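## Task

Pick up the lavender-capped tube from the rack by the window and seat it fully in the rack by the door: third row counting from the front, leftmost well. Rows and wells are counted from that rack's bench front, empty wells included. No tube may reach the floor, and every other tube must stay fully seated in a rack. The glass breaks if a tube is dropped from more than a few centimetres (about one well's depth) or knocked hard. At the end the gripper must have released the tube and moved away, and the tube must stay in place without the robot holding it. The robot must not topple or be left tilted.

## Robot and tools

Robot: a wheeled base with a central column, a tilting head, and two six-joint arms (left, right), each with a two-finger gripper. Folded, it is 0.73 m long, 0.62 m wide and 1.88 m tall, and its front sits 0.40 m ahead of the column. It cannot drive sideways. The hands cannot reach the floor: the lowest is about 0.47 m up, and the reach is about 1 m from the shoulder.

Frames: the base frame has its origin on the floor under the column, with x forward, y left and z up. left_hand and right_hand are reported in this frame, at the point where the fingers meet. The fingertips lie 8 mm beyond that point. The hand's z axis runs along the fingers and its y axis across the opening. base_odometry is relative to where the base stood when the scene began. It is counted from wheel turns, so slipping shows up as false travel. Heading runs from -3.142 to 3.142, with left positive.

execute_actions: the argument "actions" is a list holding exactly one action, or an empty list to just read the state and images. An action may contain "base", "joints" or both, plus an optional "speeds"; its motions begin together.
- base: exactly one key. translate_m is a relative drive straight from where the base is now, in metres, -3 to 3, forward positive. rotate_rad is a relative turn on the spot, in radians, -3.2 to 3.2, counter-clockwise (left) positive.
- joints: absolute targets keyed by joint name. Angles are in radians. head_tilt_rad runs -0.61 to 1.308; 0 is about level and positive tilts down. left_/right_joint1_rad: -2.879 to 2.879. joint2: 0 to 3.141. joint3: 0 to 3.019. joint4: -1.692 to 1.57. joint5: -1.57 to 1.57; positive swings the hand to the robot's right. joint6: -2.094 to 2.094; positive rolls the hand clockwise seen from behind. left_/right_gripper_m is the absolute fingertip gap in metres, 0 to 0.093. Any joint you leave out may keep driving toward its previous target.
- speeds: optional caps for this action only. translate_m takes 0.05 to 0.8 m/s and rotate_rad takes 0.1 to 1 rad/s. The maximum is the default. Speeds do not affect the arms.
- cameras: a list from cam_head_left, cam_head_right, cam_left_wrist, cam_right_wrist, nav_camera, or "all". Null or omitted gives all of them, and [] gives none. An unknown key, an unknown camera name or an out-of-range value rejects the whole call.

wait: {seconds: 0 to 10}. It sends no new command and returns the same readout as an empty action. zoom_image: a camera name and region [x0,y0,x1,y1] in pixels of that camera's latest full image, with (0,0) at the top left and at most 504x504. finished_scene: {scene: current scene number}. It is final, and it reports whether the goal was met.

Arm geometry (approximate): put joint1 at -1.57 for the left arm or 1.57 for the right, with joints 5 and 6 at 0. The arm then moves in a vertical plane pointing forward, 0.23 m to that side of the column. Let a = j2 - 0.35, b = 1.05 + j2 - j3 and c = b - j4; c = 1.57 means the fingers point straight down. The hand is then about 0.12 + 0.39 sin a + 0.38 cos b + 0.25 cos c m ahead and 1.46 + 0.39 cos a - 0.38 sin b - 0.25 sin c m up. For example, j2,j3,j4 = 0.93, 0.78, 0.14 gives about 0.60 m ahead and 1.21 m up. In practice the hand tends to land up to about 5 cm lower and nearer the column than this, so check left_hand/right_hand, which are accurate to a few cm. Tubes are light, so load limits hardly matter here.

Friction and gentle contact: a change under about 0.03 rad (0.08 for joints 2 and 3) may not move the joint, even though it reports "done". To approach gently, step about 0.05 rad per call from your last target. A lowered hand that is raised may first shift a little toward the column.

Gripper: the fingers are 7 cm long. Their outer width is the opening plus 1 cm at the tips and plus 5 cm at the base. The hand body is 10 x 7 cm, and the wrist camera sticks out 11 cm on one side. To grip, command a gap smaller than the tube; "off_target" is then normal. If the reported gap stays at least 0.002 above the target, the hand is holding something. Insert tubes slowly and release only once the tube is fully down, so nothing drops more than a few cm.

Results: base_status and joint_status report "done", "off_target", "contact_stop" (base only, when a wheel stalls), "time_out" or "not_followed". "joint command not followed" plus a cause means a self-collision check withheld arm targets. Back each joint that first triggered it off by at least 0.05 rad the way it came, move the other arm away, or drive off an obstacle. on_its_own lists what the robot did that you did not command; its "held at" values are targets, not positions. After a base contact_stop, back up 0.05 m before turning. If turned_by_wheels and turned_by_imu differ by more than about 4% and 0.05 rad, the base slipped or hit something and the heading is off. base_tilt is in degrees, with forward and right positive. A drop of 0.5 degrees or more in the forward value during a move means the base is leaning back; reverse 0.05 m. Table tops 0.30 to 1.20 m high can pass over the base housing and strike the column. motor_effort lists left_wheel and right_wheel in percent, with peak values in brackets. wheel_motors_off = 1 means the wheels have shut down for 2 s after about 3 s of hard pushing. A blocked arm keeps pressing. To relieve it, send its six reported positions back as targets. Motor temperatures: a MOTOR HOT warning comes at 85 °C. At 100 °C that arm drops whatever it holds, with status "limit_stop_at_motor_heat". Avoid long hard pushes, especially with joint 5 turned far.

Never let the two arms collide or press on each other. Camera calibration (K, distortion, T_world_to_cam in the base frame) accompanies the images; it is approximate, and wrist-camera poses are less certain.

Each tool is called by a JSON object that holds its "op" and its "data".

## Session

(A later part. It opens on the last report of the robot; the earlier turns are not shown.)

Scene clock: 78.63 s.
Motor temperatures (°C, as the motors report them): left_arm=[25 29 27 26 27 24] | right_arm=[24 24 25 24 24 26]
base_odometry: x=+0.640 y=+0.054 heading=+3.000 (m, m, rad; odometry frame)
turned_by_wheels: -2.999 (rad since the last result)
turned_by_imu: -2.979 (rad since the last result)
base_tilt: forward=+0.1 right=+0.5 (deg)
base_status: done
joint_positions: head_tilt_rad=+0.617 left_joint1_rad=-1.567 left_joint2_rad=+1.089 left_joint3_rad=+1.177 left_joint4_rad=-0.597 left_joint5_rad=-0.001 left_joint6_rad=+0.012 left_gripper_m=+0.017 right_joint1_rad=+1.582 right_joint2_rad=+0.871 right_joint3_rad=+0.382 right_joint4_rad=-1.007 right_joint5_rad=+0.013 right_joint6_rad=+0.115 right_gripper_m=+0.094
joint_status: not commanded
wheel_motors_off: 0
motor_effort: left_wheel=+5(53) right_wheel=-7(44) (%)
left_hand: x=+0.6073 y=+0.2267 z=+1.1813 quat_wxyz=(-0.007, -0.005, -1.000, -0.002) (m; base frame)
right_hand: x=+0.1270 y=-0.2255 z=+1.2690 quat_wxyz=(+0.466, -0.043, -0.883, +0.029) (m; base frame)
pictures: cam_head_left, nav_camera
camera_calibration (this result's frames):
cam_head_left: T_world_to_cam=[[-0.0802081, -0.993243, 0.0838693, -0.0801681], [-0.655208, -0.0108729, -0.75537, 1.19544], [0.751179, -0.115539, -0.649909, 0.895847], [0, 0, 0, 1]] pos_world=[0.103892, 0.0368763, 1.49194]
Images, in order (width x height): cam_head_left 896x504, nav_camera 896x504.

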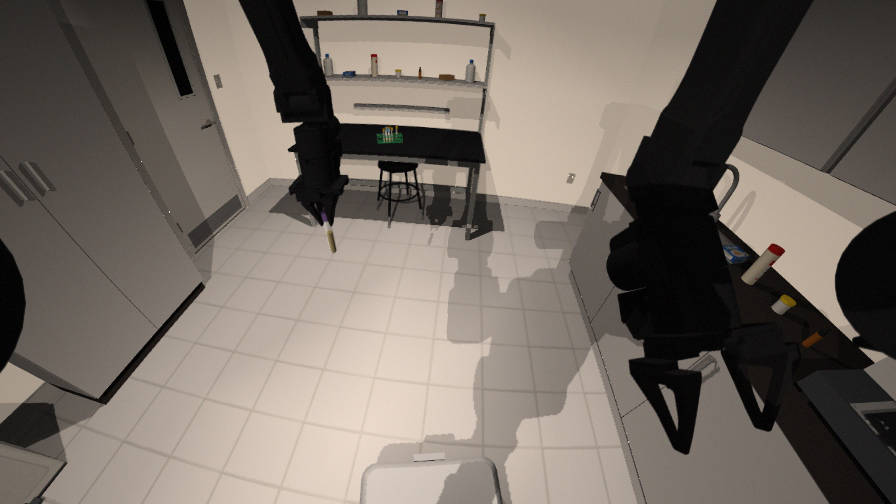

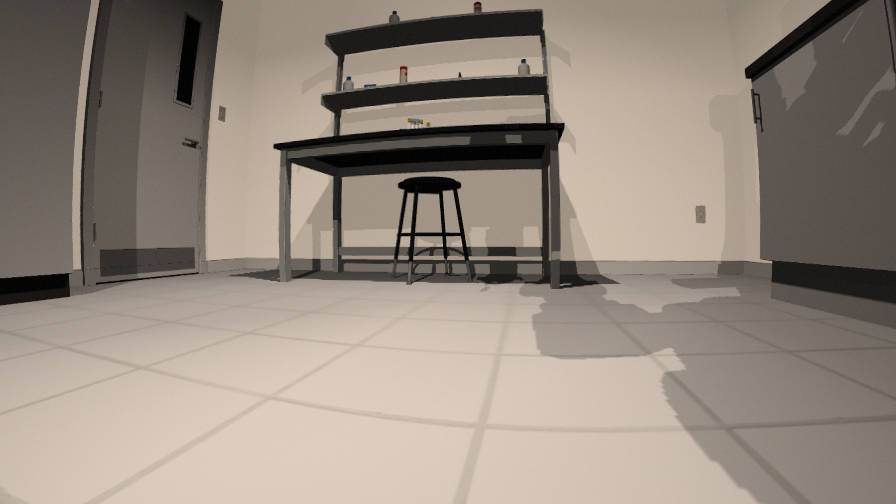

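{"op": "execute_actions", "data": {"actions": [{"base":{"translate_m":1.2}}], "cameras": ["cam_head_left","cam_head_right","nav_camera"]}}

{"op": "zoom_image", "data": {"camera": "cam_head_right", "region": [280,130,420,230]}}

Scene clock: 85.07 s.
Motor temperatures (°C, as the motors report them): left_arm=[25 29 27 26 27 24] | right_arm=[24 24 25 24 24 26]
base_odometry: x=-0.548 y=+0.223 heading=+3.000 (m, m, rad; odometry frame)
turned_by_wheels: -0.001 (rad since the last result)
turned_by_imu: -0.002 (rad since the last result)
base_tilt: forward=+0.3 right=+0.5 (deg)
base_status: done
joint_positions: head_tilt_rad=+0.617 left_joint1_rad=-1.567 left_joint2_rad=+1.089 left_joint3_rad=+1.177 left_joint4_rad=-0.597 left_joint5_rad=-0.001 left_joint6_rad=+0.012 left_gripper_m=+0.017 right_joint1_rad=+1.582 right_joint2_rad=+0.871 right_joint3_rad=+0.387 right_joint4_rad=-1.007 right_joint5_rad=+0.013 right_joint6_rad=+0.115 right_gripper_m=+0.094
joint_status: not commanded
wheel_motors_off: 0
motor_effort: left_wheel=+0(52) right_wheel=+1(56) (%)
left_hand: x=+0.6071 y=+0.2267 z=+1.1809 quat_wxyz=(-0.007, -0.005, -1.000, -0.002) (m; base frame)
right_hand: x=+0.1292 y=-0.2255 z=+1.2682 quat_wxyz=(+0.464, -0.043, -0.884, +0.029) (m; base frame)
pictures: cam_head_left, cam_head_right, nav_camera
camera_calibration (this result's frames):
cam_head_left: T_world_to_cam=[[-0.0802303, -0.993243, 0.0838481, -0.0801343], [-0.655008, -0.0108729, -0.755544, 1.1957], [0.751351, -0.115539, -0.64971, 0.895532], [0, 0, 0, 1]] pos_world=[0.103905, 0.0368763, 1.49196]
cam_head_right: T_world_to_cam=[[-0.0850217, -0.993608, 0.0742613, -0.127444], [-0.642134, -0.00234759, -0.766589, 1.21165], [0.761863, -0.112862, -0.63783, 0.882003], [0, 0, 0, 1]] pos_world=[0.0952427, -0.0242404, 1.50087]
Images, in order (width x height): cam_head_left 896x504, cam_head_right 896x504, nav_camera 896x504.

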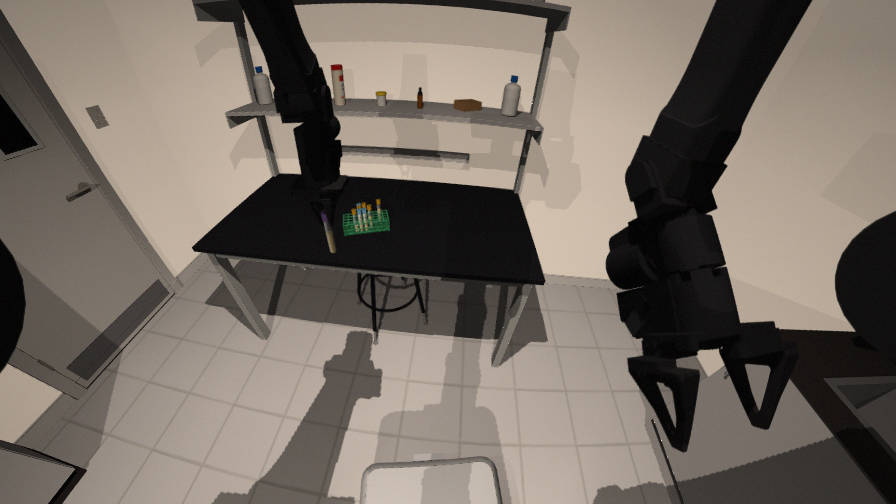

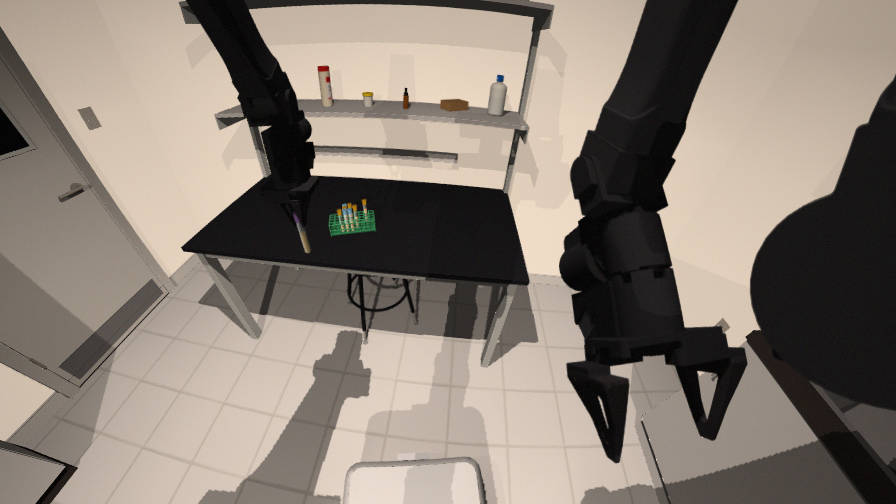

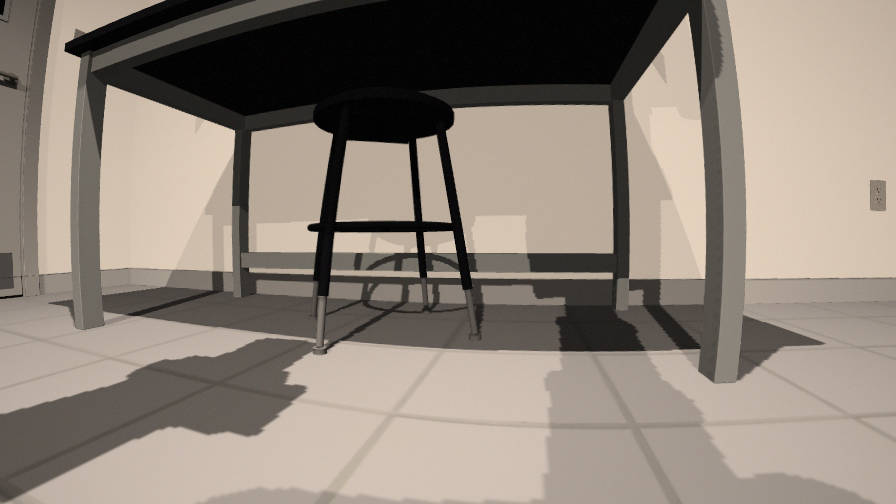

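Region (280, 130, 420, 230) of cam_head_right's 896x504 image, scaled by 3.600, with more detail than that image has; it fills the top 360 rows of this view, and the rest is white.

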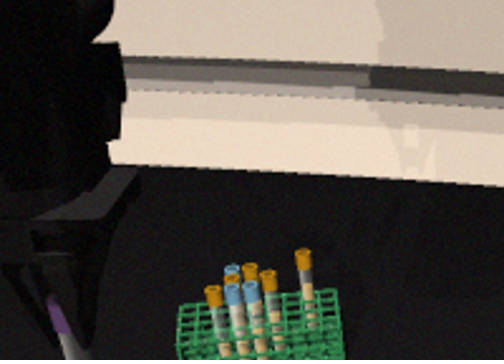

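{"op": "execute_actions", "data": {"actions": [{"base":{"rotate_rad":0.092},"joints":{"head_tilt_rad":0.9,"left_joint2_rad":1.385,"left_joint3_rad":1.268,"left_joint4_rad":-0.403}}], "cameras": []}}

{"op": "execute_actions", "data": {"actions": [{"base":{"translate_m":0.5},"speeds":{"translate_m":0.4}}], "cameras": ["cam_head_left","cam_left_wrist","nav_camera"]}}

Scene clock: 94.50 s.
Motor temperatures (°C, as the motors report them): left_arm=[25 29 27 26 27 24] | right_arm=[24 24 25 24 24 26]
base_odometry: x=-0.548 y=+0.223 heading=+3.089 (m, m, rad; odometry frame)
turned_by_wheels: +0.090 (rad since the last result)
turned_by_imu: +0.089 (rad since the last result)
base_tilt: forward=+0.3 right=+0.5 (deg)
base_status: done
joint_positions: head_tilt_rad=+0.901 left_joint1_rad=-1.567 left_joint2_rad=+1.398 left_joint3_rad=+1.261 left_joint4_rad=-0.407 left_joint5_rad=-0.001 left_joint6_rad=+0.012 left_gripper_m=+0.017 right_joint1_rad=+1.582 right_joint2_rad=+0.871 right_joint3_rad=+0.387 right_joint4_rad=-1.007 right_joint5_rad=+0.013 right_joint6_rad=+0.115 right_gripper_m=+0.094
joint_status: all done
wheel_motors_off: 0
motor_effort: left_wheel=-2(46) right_wheel=+2(34) (%)
left_hand: x=+0.5972 y=+0.2272 z=+1.0477 quat_wxyz=(+0.010, -0.005, -1.000, -0.002) (m; base frame)
right_hand: x=+0.1292 y=-0.2255 z=+1.2682 quat_wxyz=(+0.464, -0.043, -0.884, +0.029) (m; base frame)
pictures: none
No camera images: the call's "cameras" was empty. Leave "cameras" out to get every camera's image.

Scene clock: 97.13 s.
Motor temperatures (°C, as the motors report them): left_arm=[25 29 27 26 27 24] | right_arm=[24 24 25 24 24 26]
base_odometry: x=-1.048 y=+0.249 heading=+3.090 (m, m, rad; odometry frame)
turned_by_wheels: +0.001 (rad since the last result)
turned_by_imu: +0.001 (rad since the last result)
base_tilt: forward=+0.3 right=+0.5 (deg)
base_status: done
joint_positions: head_tilt_rad=+0.902 left_joint1_rad=-1.567 left_joint2_rad=+1.395 left_joint3_rad=+1.261 left_joint4_rad=-0.407 left_joint5_rad=-0.001 left_joint6_rad=+0.012 left_gripper_m=+0.017 right_joint1_rad=+1.582 right_joint2_rad=+0.871 right_joint3_rad=+0.385 right_joint4_rad=-1.007 right_joint5_rad=+0.013 right_joint6_rad=+0.115 right_gripper_m=+0.094
joint_status: not commanded
wheel_motors_off: 0
motor_effort: left_wheel=-1(65) right_wheel=-2(39) (%)
left_hand: x=+0.5982 y=+0.2272 z=+1.0488 quat_wxyz=(+0.009, -0.005, -1.000, -0.002) (m; base frame)
right_hand: x=+0.1286 y=-0.2255 z=+1.2684 quat_wxyz=(+0.465, -0.043, -0.884, +0.029) (m; base frame)
pictures: cam_head_left, cam_left_wrist, nav_camera
camera_calibration (this result's frames):
cam_head_left: T_world_to_cam=[[-0.0534216, -0.993243, 0.103022, -0.111003], [-0.841001, -0.0108729, -0.540924, 0.874484], [0.538389, -0.115539, -0.834738, 1.19112], [0, 0, 0, 1]] pos_world=[0.088224, 0.0368763, 1.47874]
cam_left_wrist: T_world_to_cam=[[-0.00257887, -0.999905, -0.0135738, 0.241133], [-0.795174, -0.00618044, 0.60635, -0.154521], [-0.606376, 0.0123573, -0.795082, 1.31723], [0, 0, 0, 1]] pos_world=[0.676487, 0.223877, 1.14427]
Images, in order (width x height): cam_head_left 896x504, cam_left_wrist 504x504, nav_camera 896x504.

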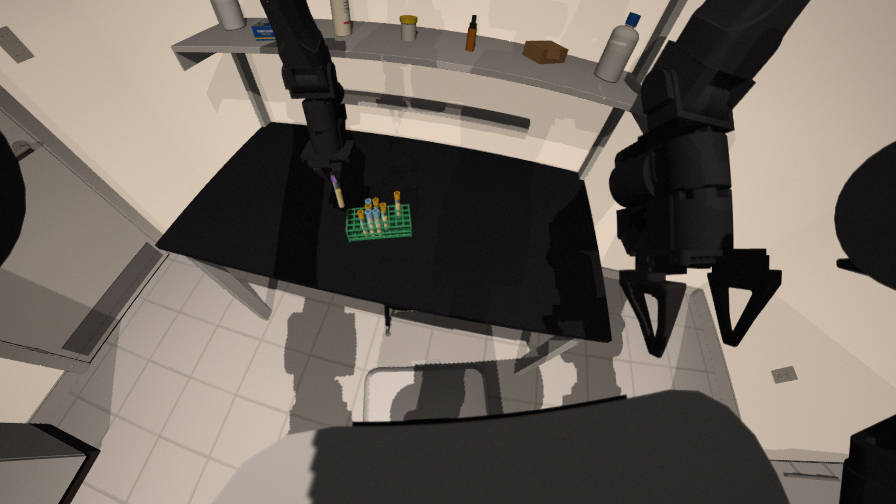

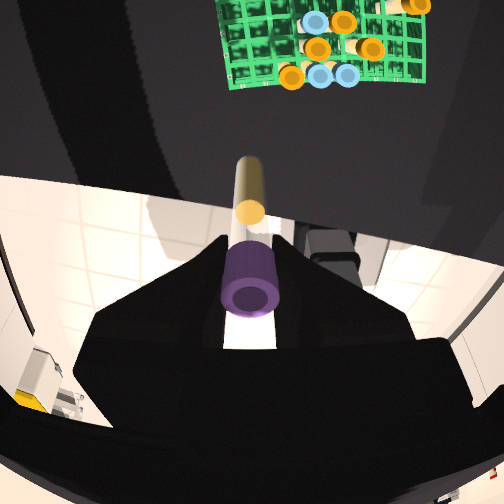

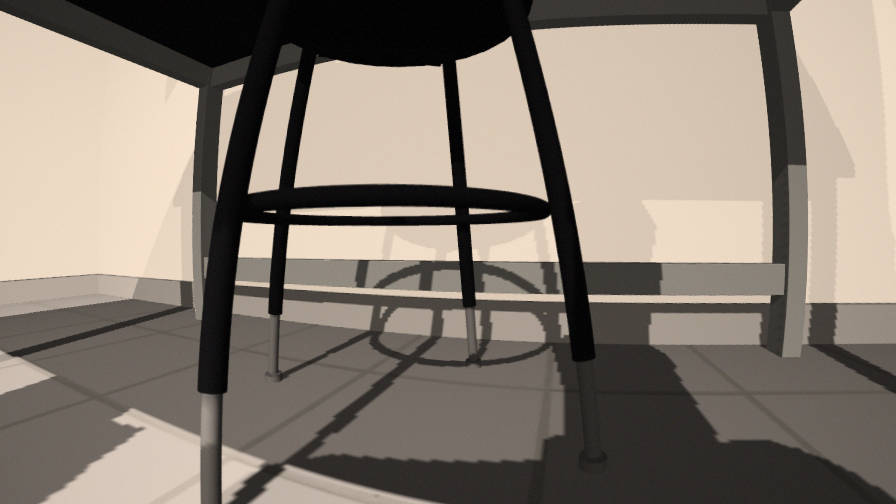

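{"op": "execute_actions", "data": {"actions": [{"base":{"translate_m":0.1},"speeds":{"translate_m":0.1}}], "cameras": []}}

{"op": "execute_actions", "data": {"actions": [{"base":{"rotate_rad":0.025},"joints":{"left_joint2_rad":1.61,"left_joint3_rad":1.41,"left_joint4_rad":-0.30}}], "cameras": ["cam_head_left","cam_left_wrist"]}}

{"op": "zoom_image", "data": {"camera": "cam_head_left", "region": [310,190,430,290]}}

Scene clock: 106.73 s.
Motor temperatures (°C, as the motors report them): left_arm=[25 30 27 26 27 24] | right_arm=[24 24 25 24 24 26]
base_odometry: x=-1.148 y=+0.254 heading=+3.091 (m, m, rad; odometry frame)
turned_by_wheels: +0.000 (rad since the last result)
turned_by_imu: +0.000 (rad since the last result)
base_tilt: forward=+0.3 right=+0.4 (deg)
base_status: done
joint_positions: head_tilt_rad=+0.902 left_joint1_rad=-1.567 left_joint2_rad=+1.395 left_joint3_rad=+1.262 left_joint4_rad=-0.407 left_joint5_rad=-0.001 left_joint6_rad=+0.012 left_gripper_m=+0.017 right_joint1_rad=+1.582 right_joint2_rad=+0.871 right_joint3_rad=+0.385 right_joint4_rad=-1.007 right_joint5_rad=+0.013 right_joint6_rad=+0.115 right_gripper_m=+0.094
joint_status: not commanded
wheel_motors_off: 0
motor_effort: left_wheel=+1(29) right_wheel=-1(29) (%)
left_hand: x=+0.5986 y=+0.2272 z=+1.0490 quat_wxyz=(+0.008, -0.005, -1.000, -0.002) (m; base frame)
right_hand: x=+0.1286 y=-0.2255 z=+1.2684 quat_wxyz=(+0.465, -0.043, -0.884, +0.029) (m; base frame)
pictures: none
No camera images: the call's "cameras" was empty. Leave "cameras" out to get every camera's image.

Scene clock: 107.77 s.
Motor temperatures (°C, as the motors report them): left_arm=[25 30 27 26 27 24] | right_arm=[24 24 25 24 24 26]
base_odometry: x=-1.148 y=+0.254 heading=+3.113 (m, m, rad; odometry frame)
turned_by_wheels: +0.022 (rad since the last result)
turned_by_imu: +0.022 (rad since the last result)
base_tilt: forward=+0.2 right=+0.6 (deg)
base_status: done
joint_positions: head_tilt_rad=+0.902 left_joint1_rad=-1.567 left_joint2_rad=+1.625 left_joint3_rad=+1.408 left_joint4_rad=-0.299 left_joint5_rad=-0.001 left_joint6_rad=+0.012 left_gripper_m=+0.017 right_joint1_rad=+1.582 right_joint2_rad=+0.871 right_joint3_rad=+0.385 right_joint4_rad=-1.007 right_joint5_rad=+0.013 right_joint6_rad=+0.115 right_gripper_m=+0.094
joint_status: all done
wheel_motors_off: 0
motor_effort: left_wheel=-1(44) right_wheel=+2(44) (%)
left_hand: x=+0.6096 y=+0.2275 z=+0.9571 quat_wxyz=(-0.004, -0.005, -1.000, -0.002) (m; base frame)
right_hand: x=+0.1286 y=-0.2255 z=+1.2684 quat_wxyz=(+0.465, -0.043, -0.884, +0.029) (m; base frame)
pictures: cam_head_left, cam_left_wrist
camera_calibration (this result's frames):
cam_head_left: T_world_to_cam=[[-0.0534017, -0.993243, 0.103032, -0.111019], [-0.841106, -0.0108729, -0.540761, 0.874238], [0.538228, -0.115539, -0.834842, 1.19129], [0, 0, 0, 1]] pos_world=[0.0882122, 0.0368763, 1.47873]
cam_left_wrist: T_world_to_cam=[[-0.00231893, -0.999904, -0.0136875, 0.240208], [-0.810411, -0.00613986, 0.58583, -0.0609621], [-0.585858, 0.012451, -0.810318, 1.25331], [0, 0, 0, 1]] pos_world=[0.685416, 0.224206, 1.05458]
Images, in order (width x height): cam_head_left 896x504, cam_left_wrist 504x504.

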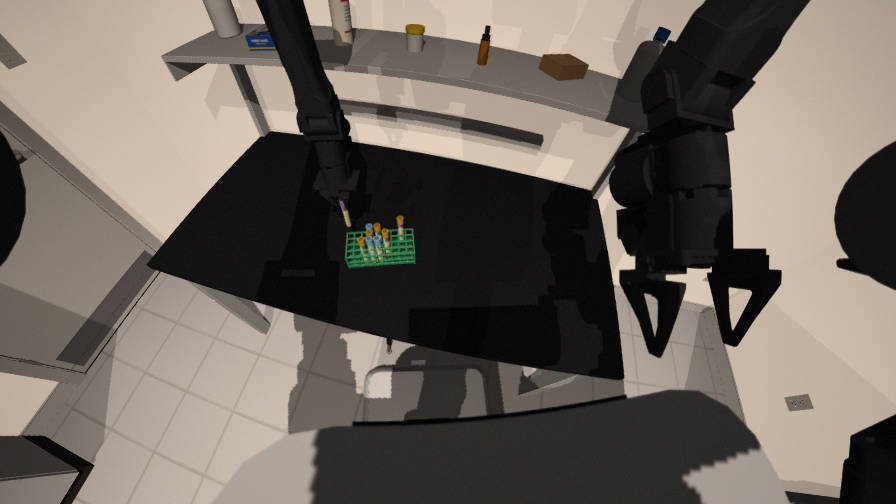

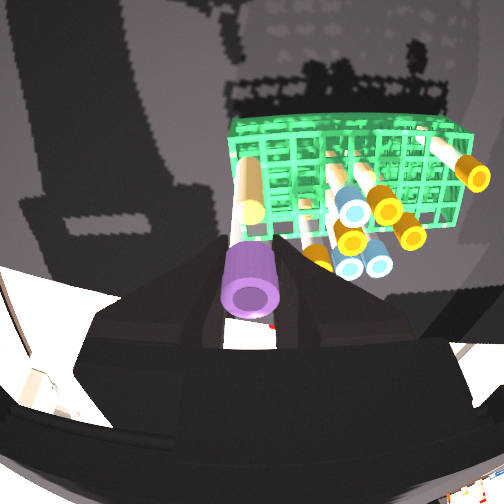

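Region (310, 190, 430, 290) of cam_head_left's 896x504 image, scaled by 4.200, with more detail than that image has.

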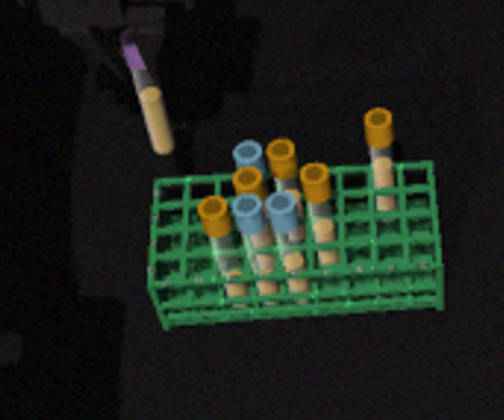

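{"op": "execute_actions", "data": {"actions": [{"base":{"translate_m":-0.02},"speeds":{"translate_m":0.05},"joints":{"left_joint2_rad":1.70,"left_joint3_rad":1.478,"left_joint4_rad":-0.279}}], "cameras": ["cam_head_left","cam_left_wrist"]}}

{"op": "zoom_image", "data": {"camera": "cam_head_left", "region": [325,200,395,260]}}

{"op": "zoom_image", "data": {"camera": "cam_left_wrist", "region": [180,80,360,260]}}

Scene clock: 113.30 s.
Motor temperatures (°C, as the motors report them): left_arm=[25 30 27 26 27 24] | right_arm=[24 24 25 24 24 26]
base_odometry: x=-1.128 y=+0.253 heading=+3.111 (m, m, rad; odometry frame)
turned_by_wheels: -0.002 (rad since the last result)
turned_by_imu: -0.002 (rad since the last result)
base_tilt: forward=+0.2 right=+0.4 (deg)
base_status: done
joint_positions: head_tilt_rad=+0.902 left_joint1_rad=-1.567 left_joint2_rad=+1.699 left_joint3_rad=+1.471 left_joint4_rad=-0.284 left_joint5_rad=-0.001 left_joint6_rad=+0.012 left_gripper_m=+0.017 right_joint1_rad=+1.582 right_joint2_rad=+0.871 right_joint3_rad=+0.385 right_joint4_rad=-1.007 right_joint5_rad=+0.013 right_joint6_rad=+0.115 right_gripper_m=+0.094
joint_status: all done
wheel_motors_off: 0
motor_effort: left_wheel=-2(43) right_wheel=+2(45) (%)
left_hand: x=+0.6135 y=+0.2276 z=+0.9281 quat_wxyz=(-0.006, -0.005, -1.000, -0.002) (m; base frame)
right_hand: x=+0.1282 y=-0.2255 z=+1.2686 quat_wxyz=(+0.465, -0.043, -0.884, +0.029) (m; base frame)
pictures: cam_head_left, cam_left_wrist
camera_calibration (this result's frames):
cam_head_left: T_world_to_cam=[[-0.0533915, -0.993243, 0.103038, -0.111028], [-0.841159, -0.0108729, -0.540678, 0.874113], [0.538145, -0.115539, -0.834895, 1.19138], [0, 0, 0, 1]] pos_world=[0.0882061, 0.0368763, 1.47873]
cam_left_wrist: T_world_to_cam=[[-0.00227988, -0.999903, -0.0137039, 0.23992], [-0.81264, -0.0061336, 0.582734, -0.0365209], [-0.582762, 0.0124649, -0.812547, 1.23233], [0, 0, 0, 1]] pos_world=[0.689024, 0.224312, 1.0259]
Images, in order (width x height): cam_head_left 896x504, cam_left_wrist 504x504.

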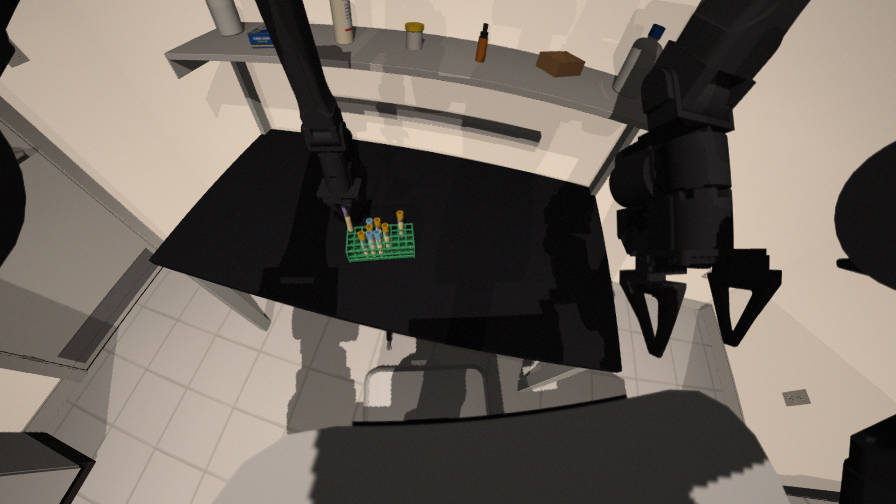

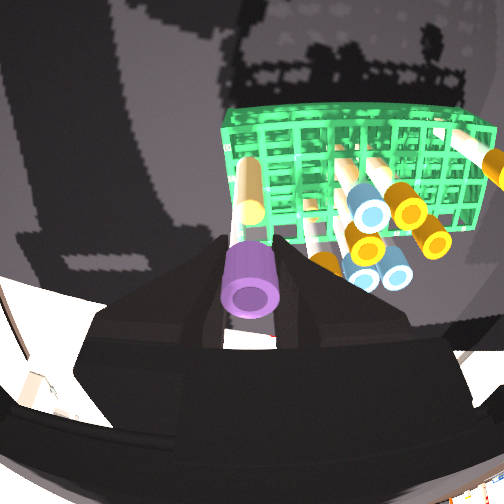

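Region (325, 200, 395, 260) of cam_head_left's 896x504 image, scaled by 7.200, with more detail than that image has; it fills the top 432 rows of this view, and the rest is white.

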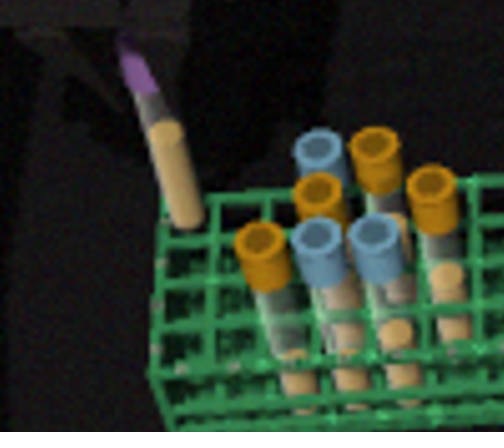

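Region (180, 80, 360, 260) of cam_left_wrist's 504x504 image, scaled by 2.800, with more detail than that image has.

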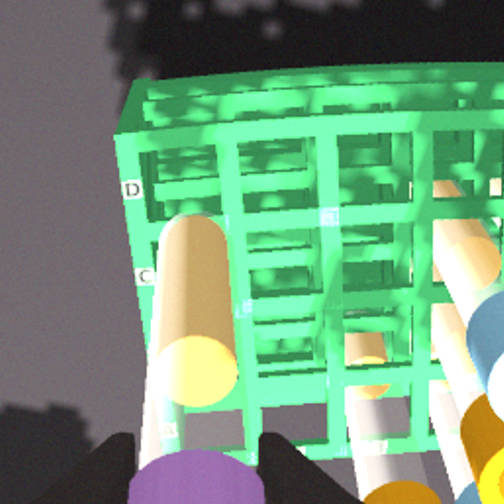

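{"op": "execute_actions", "data": {"actions": [{"base":{"translate_m":-0.013},"speeds":{"translate_m":0.05}}], "cameras": ["cam_left_wrist"]}}

{"op": "execute_actions", "data": {"actions": [{"joints":{"left_joint2_rad":1.735,"left_joint3_rad":1.504,"left_joint4_rad":-0.275}}], "cameras": ["cam_head_left","cam_left_wrist"]}}

{"op": "zoom_image", "data": {"camera": "cam_head_left", "region": [325,200,395,260]}}

{"op": "zoom_image", "data": {"camera": "cam_left_wrist", "region": [180,80,360,260]}}

Scene clock: 119.97 s.
Motor temperatures (°C, as the motors report them): left_arm=[25 30 27 26 27 24] | right_arm=[24 24 25 24 24 26]
base_odometry: x=-1.115 y=+0.253 heading=+3.109 (m, m, rad; odometry frame)
turned_by_wheels: -0.002 (rad since the last result)
turned_by_imu: -0.002 (rad since the last result)
base_tilt: forward=+0.3 right=+0.5 (deg)
base_status: done
joint_positions: head_tilt_rad=+0.902 left_joint1_rad=-1.567 left_joint2_rad=+1.699 left_joint3_rad=+1.472 left_joint4_rad=-0.284 left_joint5_rad=-0.001 left_joint6_rad=+0.012 left_gripper_m=+0.017 right_joint1_rad=+1.582 right_joint2_rad=+0.871 right_joint3_rad=+0.384 right_joint4_rad=-1.007 right_joint5_rad=+0.013 right_joint6_rad=+0.115 right_gripper_m=+0.094
joint_status: not commanded
wheel_motors_off: 0
motor_effort: left_wheel=-2(46) right_wheel=+0(39) (%)
left_hand: x=+0.6138 y=+0.2276 z=+0.9280 quat_wxyz=(-0.006, -0.005, -1.000, -0.002) (m; base frame)
right_hand: x=+0.1279 y=-0.2255 z=+1.2687 quat_wxyz=(+0.465, -0.043, -0.884, +0.029) (m; base frame)
pictures: cam_left_wrist
camera_calibration (this result's frames):
cam_left_wrist: T_world_to_cam=[[-0.00227597, -0.999903, -0.0137055, 0.239919], [-0.812862, -0.00613297, 0.582424, -0.0358235], [-0.582452, 0.0124663, -0.81277, 1.23242], [0, 0, 0, 1]] pos_world=[0.689251, 0.224313, 1.02583]
Images, in order (width x height): cam_left_wrist 504x504.

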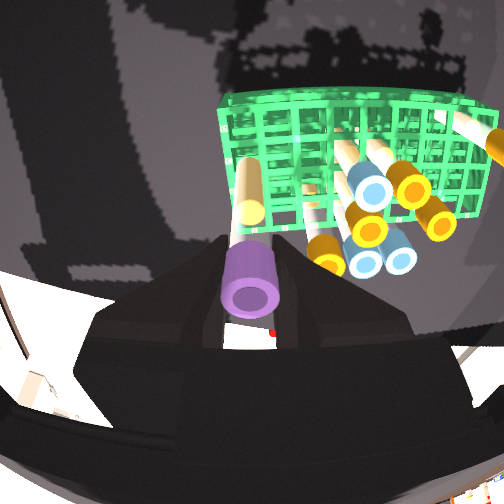

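Scene clock: 120.60 s.
Motor temperatures (°C, as the motors report them): left_arm=[25 30 27 26 27 24] | right_arm=[24 24 25 24 24 26]
base_odometry: x=-1.115 y=+0.253 heading=+3.109 (m, m, rad; odometry frame)
turned_by_wheels: +0.000 (rad since the last result)
turned_by_imu: +0.000 (rad since the last result)
base_tilt: forward=+0.2 right=+0.5 (deg)
base_status: not commanded
joint_positions: head_tilt_rad=+0.902 left_joint1_rad=-1.567 left_joint2_rad=+1.723 left_joint3_rad=+1.486 left_joint4_rad=-0.283 left_joint5_rad=-0.001 left_joint6_rad=+0.012 left_gripper_m=+0.017 right_joint1_rad=+1.582 right_joint2_rad=+0.871 right_joint3_rad=+0.384 right_joint4_rad=-1.007 right_joint5_rad=+0.013 right_joint6_rad=+0.115 right_gripper_m=+0.094
joint_status: all done
wheel_motors_off: 0
motor_effort: left_wheel=+0(3) right_wheel=+3(3) (%)
left_hand: x=+0.6101 y=+0.2276 z=+0.9181 quat_wxyz=(-0.002, -0.005, -1.000, -0.002) (m; base frame)
right_hand: x=+0.1279 y=-0.2255 z=+1.2687 quat_wxyz=(+0.465, -0.043, -0.884, +0.029) (m; base frame)
pictures: cam_head_left, cam_left_wrist
camera_calibration (this result's frames):
cam_head_left: T_world_to_cam=[[-0.0533851, -0.993243, 0.103041, -0.111033], [-0.841193, -0.0108729, -0.540626, 0.874035], [0.538094, -0.115539, -0.834929, 1.19143], [0, 0, 0, 1]] pos_world=[0.0882023, 0.0368763, 1.47873]
cam_left_wrist: T_world_to_cam=[[-0.0023618, -0.999904, -0.0136693, 0.239821], [-0.807945, -0.00614669, 0.589225, -0.0422627], [-0.589253, 0.0124357, -0.807853, 1.22181], [0, 0, 0, 1]] pos_world=[0.686374, 0.224344, 1.01522]
Images, in order (width x height): cam_head_left 896x504, cam_left_wrist 504x504.

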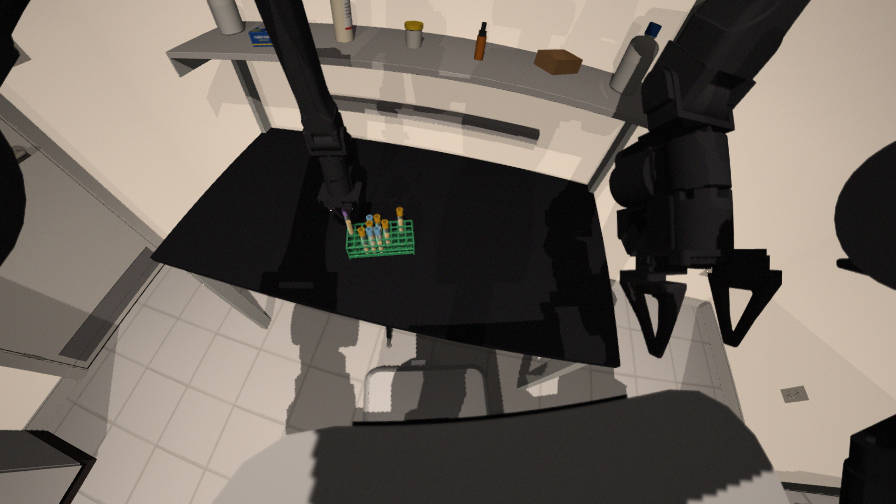

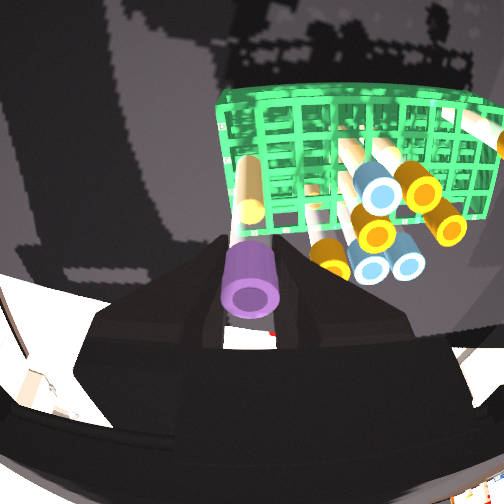

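Region (325, 200, 395, 260) of cam_head_left's 896x504 image, scaled by 7.200, with more detail than that image has; it fills the top 432 rows of this view, and the rest is white.

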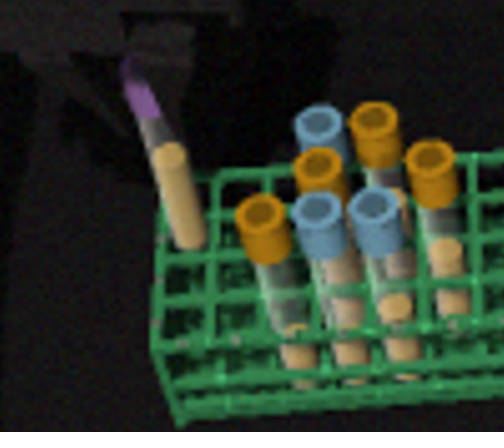

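Region (180, 80, 360, 260) of cam_left_wrist's 504x504 image, scaled by 2.800, with more detail than that image has.

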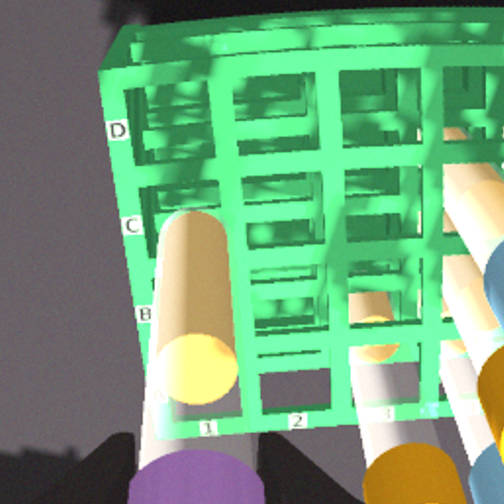

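{"op": "execute_actions", "data": {"actions": [{"base":{"rotate_rad":0.005},"joints":{"left_joint2_rad":1.75,"left_joint3_rad":1.522,"left_joint4_rad":-0.272}}], "cameras": ["cam_left_wrist"]}}

{"op": "zoom_image", "data": {"camera": "cam_left_wrist", "region": [180,80,360,260]}}

Scene clock: 124.57 s.
Motor temperatures (°C, as the motors report them): left_arm=[25 30 27 26 27 24] | right_arm=[24 24 25 24 24 26]
base_odometry: x=-1.115 y=+0.253 heading=+3.112 (m, m, rad; odometry frame)
turned_by_wheels: +0.003 (rad since the last result)
turned_by_imu: +0.003 (rad since the last result)
base_tilt: forward=+0.2 right=+0.5 (deg)
base_status: done
joint_positions: head_tilt_rad=+0.902 left_joint1_rad=-1.567 left_joint2_rad=+1.735 left_joint3_rad=+1.501 left_joint4_rad=-0.280 left_joint5_rad=-0.001 left_joint6_rad=+0.012 left_gripper_m=+0.017 right_joint1_rad=+1.582 right_joint2_rad=+0.871 right_joint3_rad=+0.384 right_joint4_rad=-1.007 right_joint5_rad=+0.013 right_joint6_rad=+0.115 right_gripper_m=+0.094
joint_status: all done
wheel_motors_off: 0
motor_effort: left_wheel=+0(38) right_wheel=+1(22) (%)
left_hand: x=+0.6136 y=+0.2277 z=+0.9140 quat_wxyz=(-0.005, -0.005, -1.000, -0.002) (m; base frame)
right_hand: x=+0.1279 y=-0.2255 z=+1.2687 quat_wxyz=(+0.465, -0.043, -0.884, +0.029) (m; base frame)
pictures: cam_left_wrist
camera_calibration (this result's frames):
cam_left_wrist: T_world_to_cam=[[-0.00230332, -0.999904, -0.0136941, 0.239781], [-0.811304, -0.00613737, 0.584593, -0.0307209], [-0.58462, 0.0124566, -0.811211, 1.2208], [0, 0, 0, 1]] pos_world=[0.68933, 0.224362, 1.01157]
Images, in order (width x height): cam_left_wrist 504x504.

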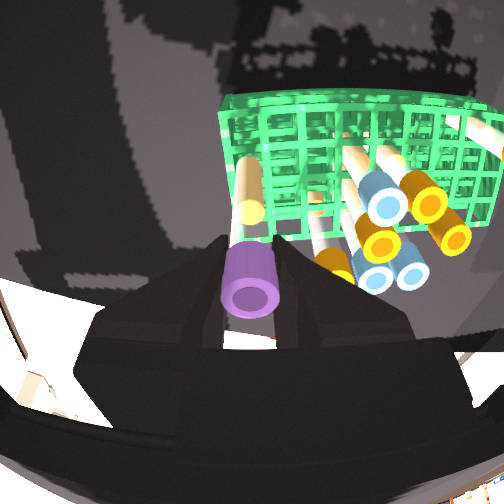

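Region (180, 80, 360, 260) of cam_left_wrist's 504x504 image, scaled by 2.800, with more detail than that image has.

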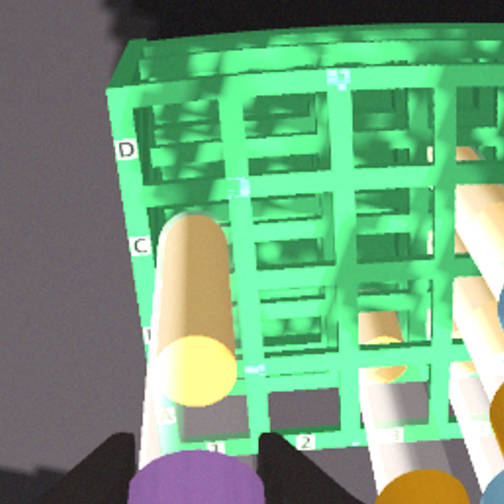

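{"op": "execute_actions", "data": {"actions": [{"joints":{"left_joint2_rad":1.785,"left_joint3_rad":1.545,"left_joint4_rad":-0.267}}], "cameras": ["cam_left_wrist"]}}

Scene clock: 127.30 s.
Motor temperatures (°C, as the motors report them): left_arm=[25 30 27 26 27 24] | right_arm=[24 24 25 24 24 26]
base_odometry: x=-1.115 y=+0.253 heading=+3.112 (m, m, rad; odometry frame)
turned_by_wheels: +0.000 (rad since the last result)
turned_by_imu: +0.000 (rad since the last result)
base_tilt: forward=+0.3 right=+0.6 (deg)
base_status: not commanded
joint_positions: head_tilt_rad=+0.902 left_joint1_rad=-1.567 left_joint2_rad=+1.774 left_joint3_rad=+1.528 left_joint4_rad=-0.275 left_joint5_rad=-0.001 left_joint6_rad=+0.012 left_gripper_m=+0.017 right_joint1_rad=+1.582 right_joint2_rad=+0.871 right_joint3_rad=+0.384 right_joint4_rad=-1.007 right_joint5_rad=+0.013 right_joint6_rad=+0.115 right_gripper_m=+0.094
joint_status: all done
wheel_motors_off: 0
motor_effort: left_wheel=+0(2) right_wheel=+3(1) (%)
left_hand: x=+0.6098 y=+0.2277 z=+0.8976 quat_wxyz=(-0.001, -0.005, -1.000, -0.002) (m; base frame)
right_hand: x=+0.1279 y=-0.2255 z=+1.2687 quat_wxyz=(+0.465, -0.043, -0.884, +0.029) (m; base frame)
pictures: cam_left_wrist
camera_calibration (this result's frames):
cam_left_wrist: T_world_to_cam=[[-0.00237737, -0.999904, -0.0136626, 0.239614], [-0.807045, -0.00614916, 0.590458, -0.0320851], [-0.590485, 0.0124301, -0.806953, 1.20505], [0, 0, 0, 1]] pos_world=[0.68624, 0.224415, 0.994638]
Images, in order (width x height): cam_left_wrist 504x504.

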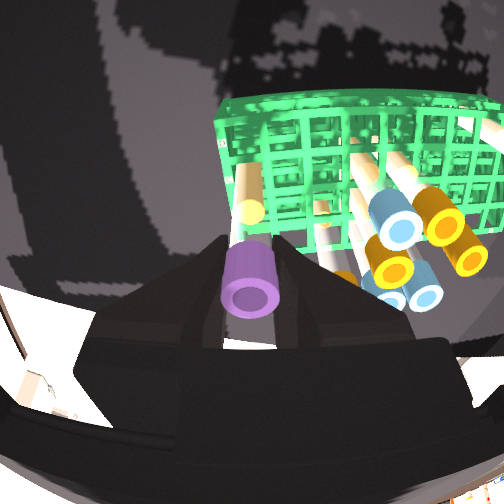

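In the well.

{"op": "execute_actions", "data": {"actions": [{"joints":{"left_joint2_rad":1.825,"left_joint3_rad":1.58,"left_joint4_rad":-0.262}}], "cameras": ["cam_left_wrist"]}}

{"op": "execute_actions", "data": {"actions": [{"joints":{"left_joint2_rad":1.86,"left_joint3_rad":1.611,"left_joint4_rad":-0.258}}], "cameras": ["cam_left_wrist","cam_head_left"]}}

{"op": "zoom_image", "data": {"camera": "cam_head_left", "region": [325,200,395,260]}}

Scene clock: 134.13 s.
Motor temperatures (°C, as the motors report them): left_arm=[25 30 27 26 27 24] | right_arm=[24 24 25 24 24 26]
base_odometry: x=-1.115 y=+0.253 heading=+3.112 (m, m, rad; odometry frame)
turned_by_wheels: +0.000 (rad since the last result)
turned_by_imu: +0.000 (rad since the last result)
base_tilt: forward=+0.1 right=+0.5 (deg)
base_status: not commanded
joint_positions: head_tilt_rad=+0.902 left_joint1_rad=-1.567 left_joint2_rad=+1.815 left_joint3_rad=+1.564 left_joint4_rad=-0.270 left_joint5_rad=-0.001 left_joint6_rad=+0.012 left_gripper_m=+0.017 right_joint1_rad=+1.582 right_joint2_rad=+0.871 right_joint3_rad=+0.384 right_joint4_rad=-1.007 right_joint5_rad=+0.013 right_joint6_rad=+0.115 right_gripper_m=+0.094
joint_status: all done
wheel_motors_off: 0
motor_effort: left_wheel=-1(1) right_wheel=+2(5) (%)
left_hand: x=+0.6103 y=+0.2278 z=+0.8817 quat_wxyz=(-0.002, -0.005, -1.000, -0.002) (m; base frame)
right_hand: x=+0.1279 y=-0.2255 z=+1.2687 quat_wxyz=(+0.465, -0.043, -0.884, +0.029) (m; base frame)
pictures: cam_left_wrist
camera_calibration (this result's frames):
cam_left_wrist: T_world_to_cam=[[-0.00236569, -0.999904, -0.0136676, 0.239451], [-0.80772, -0.00614731, 0.589534, -0.0210637], [-0.589561, 0.0124343, -0.807628, 1.19253], [0, 0, 0, 1]] pos_world=[0.686621, 0.22447, 0.97881]
Images, in order (width x height): cam_left_wrist 504x504.

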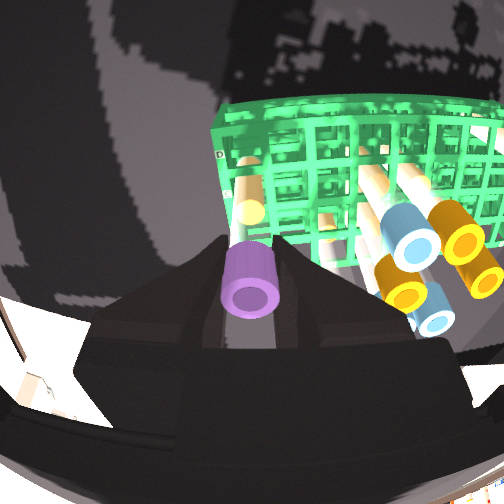

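Scene clock: 134.73 s.
Motor temperatures (°C, as the motors report them): left_arm=[25 30 27 26 27 24] | right_arm=[24 24 25 24 24 26]
base_odometry: x=-1.115 y=+0.253 heading=+3.112 (m, m, rad; odometry frame)
turned_by_wheels: +0.000 (rad since the last result)
turned_by_imu: +0.000 (rad since the last result)
base_tilt: forward=+0.2 right=+0.5 (deg)
base_status: not commanded
joint_positions: head_tilt_rad=+0.902 left_joint1_rad=-1.567 left_joint2_rad=+1.844 left_joint3_rad=+1.595 left_joint4_rad=-0.266 left_joint5_rad=-0.001 left_joint6_rad=+0.012 left_gripper_m=+0.017 right_joint1_rad=+1.582 right_joint2_rad=+0.871 right_joint3_rad=+0.384 right_joint4_rad=-1.007 right_joint5_rad=+0.013 right_joint6_rad=+0.115 right_gripper_m=+0.094
joint_status: all done
wheel_motors_off: 0
motor_effort: left_wheel=-1(2) right_wheel=+3(5) (%)
left_hand: x=+0.6136 y=+0.2278 z=+0.8709 quat_wxyz=(-0.005, -0.005, -1.000, -0.002) (m; base frame)
right_hand: x=+0.1279 y=-0.2255 z=+1.2687 quat_wxyz=(+0.465, -0.043, -0.884, +0.029) (m; base frame)
pictures: cam_head_left, cam_left_wrist
camera_calibration (this result's frames):
cam_head_left: T_world_to_cam=[[-0.0533852, -0.993243, 0.103041, -0.111033], [-0.841193, -0.0108729, -0.540626, 0.874035], [0.538094, -0.115539, -0.834929, 1.19143], [0, 0, 0, 1]] pos_world=[0.0882024, 0.0368763, 1.47873]
cam_left_wrist: T_world_to_cam=[[-0.00230332, -0.999904, -0.0136941, 0.239341], [-0.811304, -0.00613737, 0.584593, -0.00557432], [-0.58462, 0.0124566, -0.811211, 1.1859], [0, 0, 0, 1]] pos_world=[0.689331, 0.224511, 0.968553]
Images, in order (width x height): cam_head_left 896x504, cam_left_wrist 504x504.

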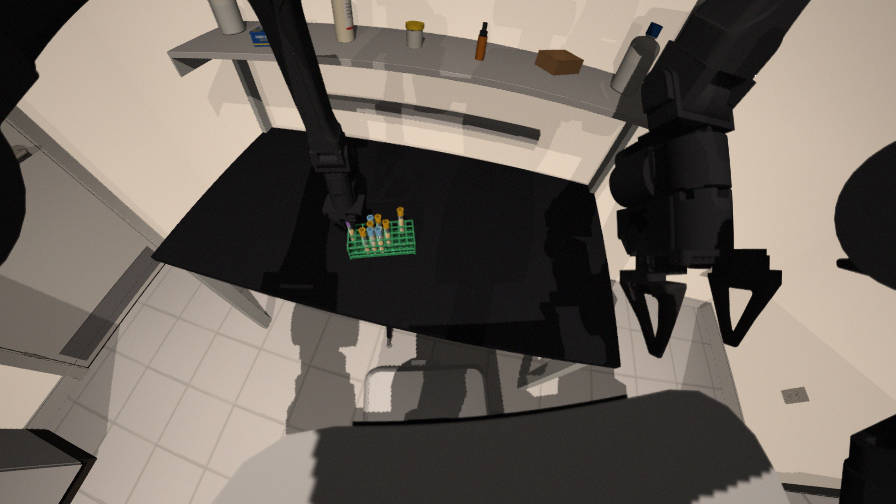

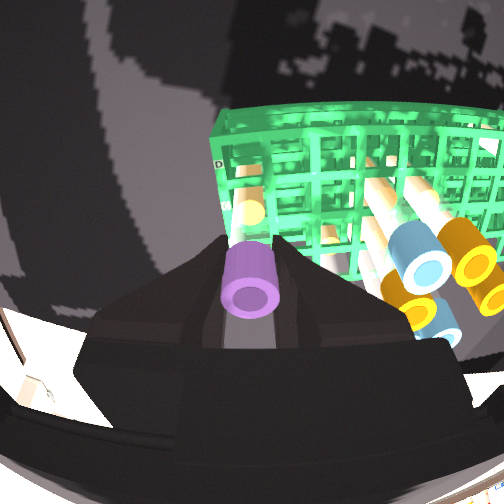

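Region (325, 200, 395, 260) of cam_head_left's 896x504 image, scaled by 7.200, with more detail than that image has; it fills the top 432 rows of this view, and the rest is white.

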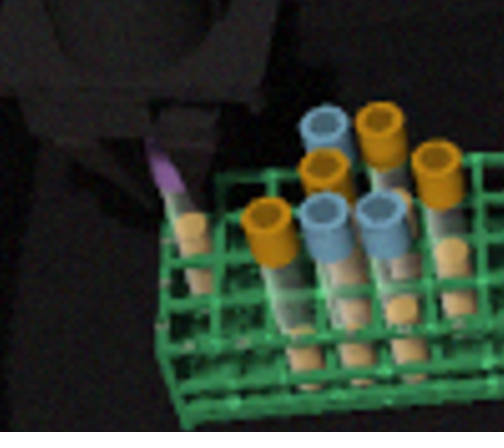

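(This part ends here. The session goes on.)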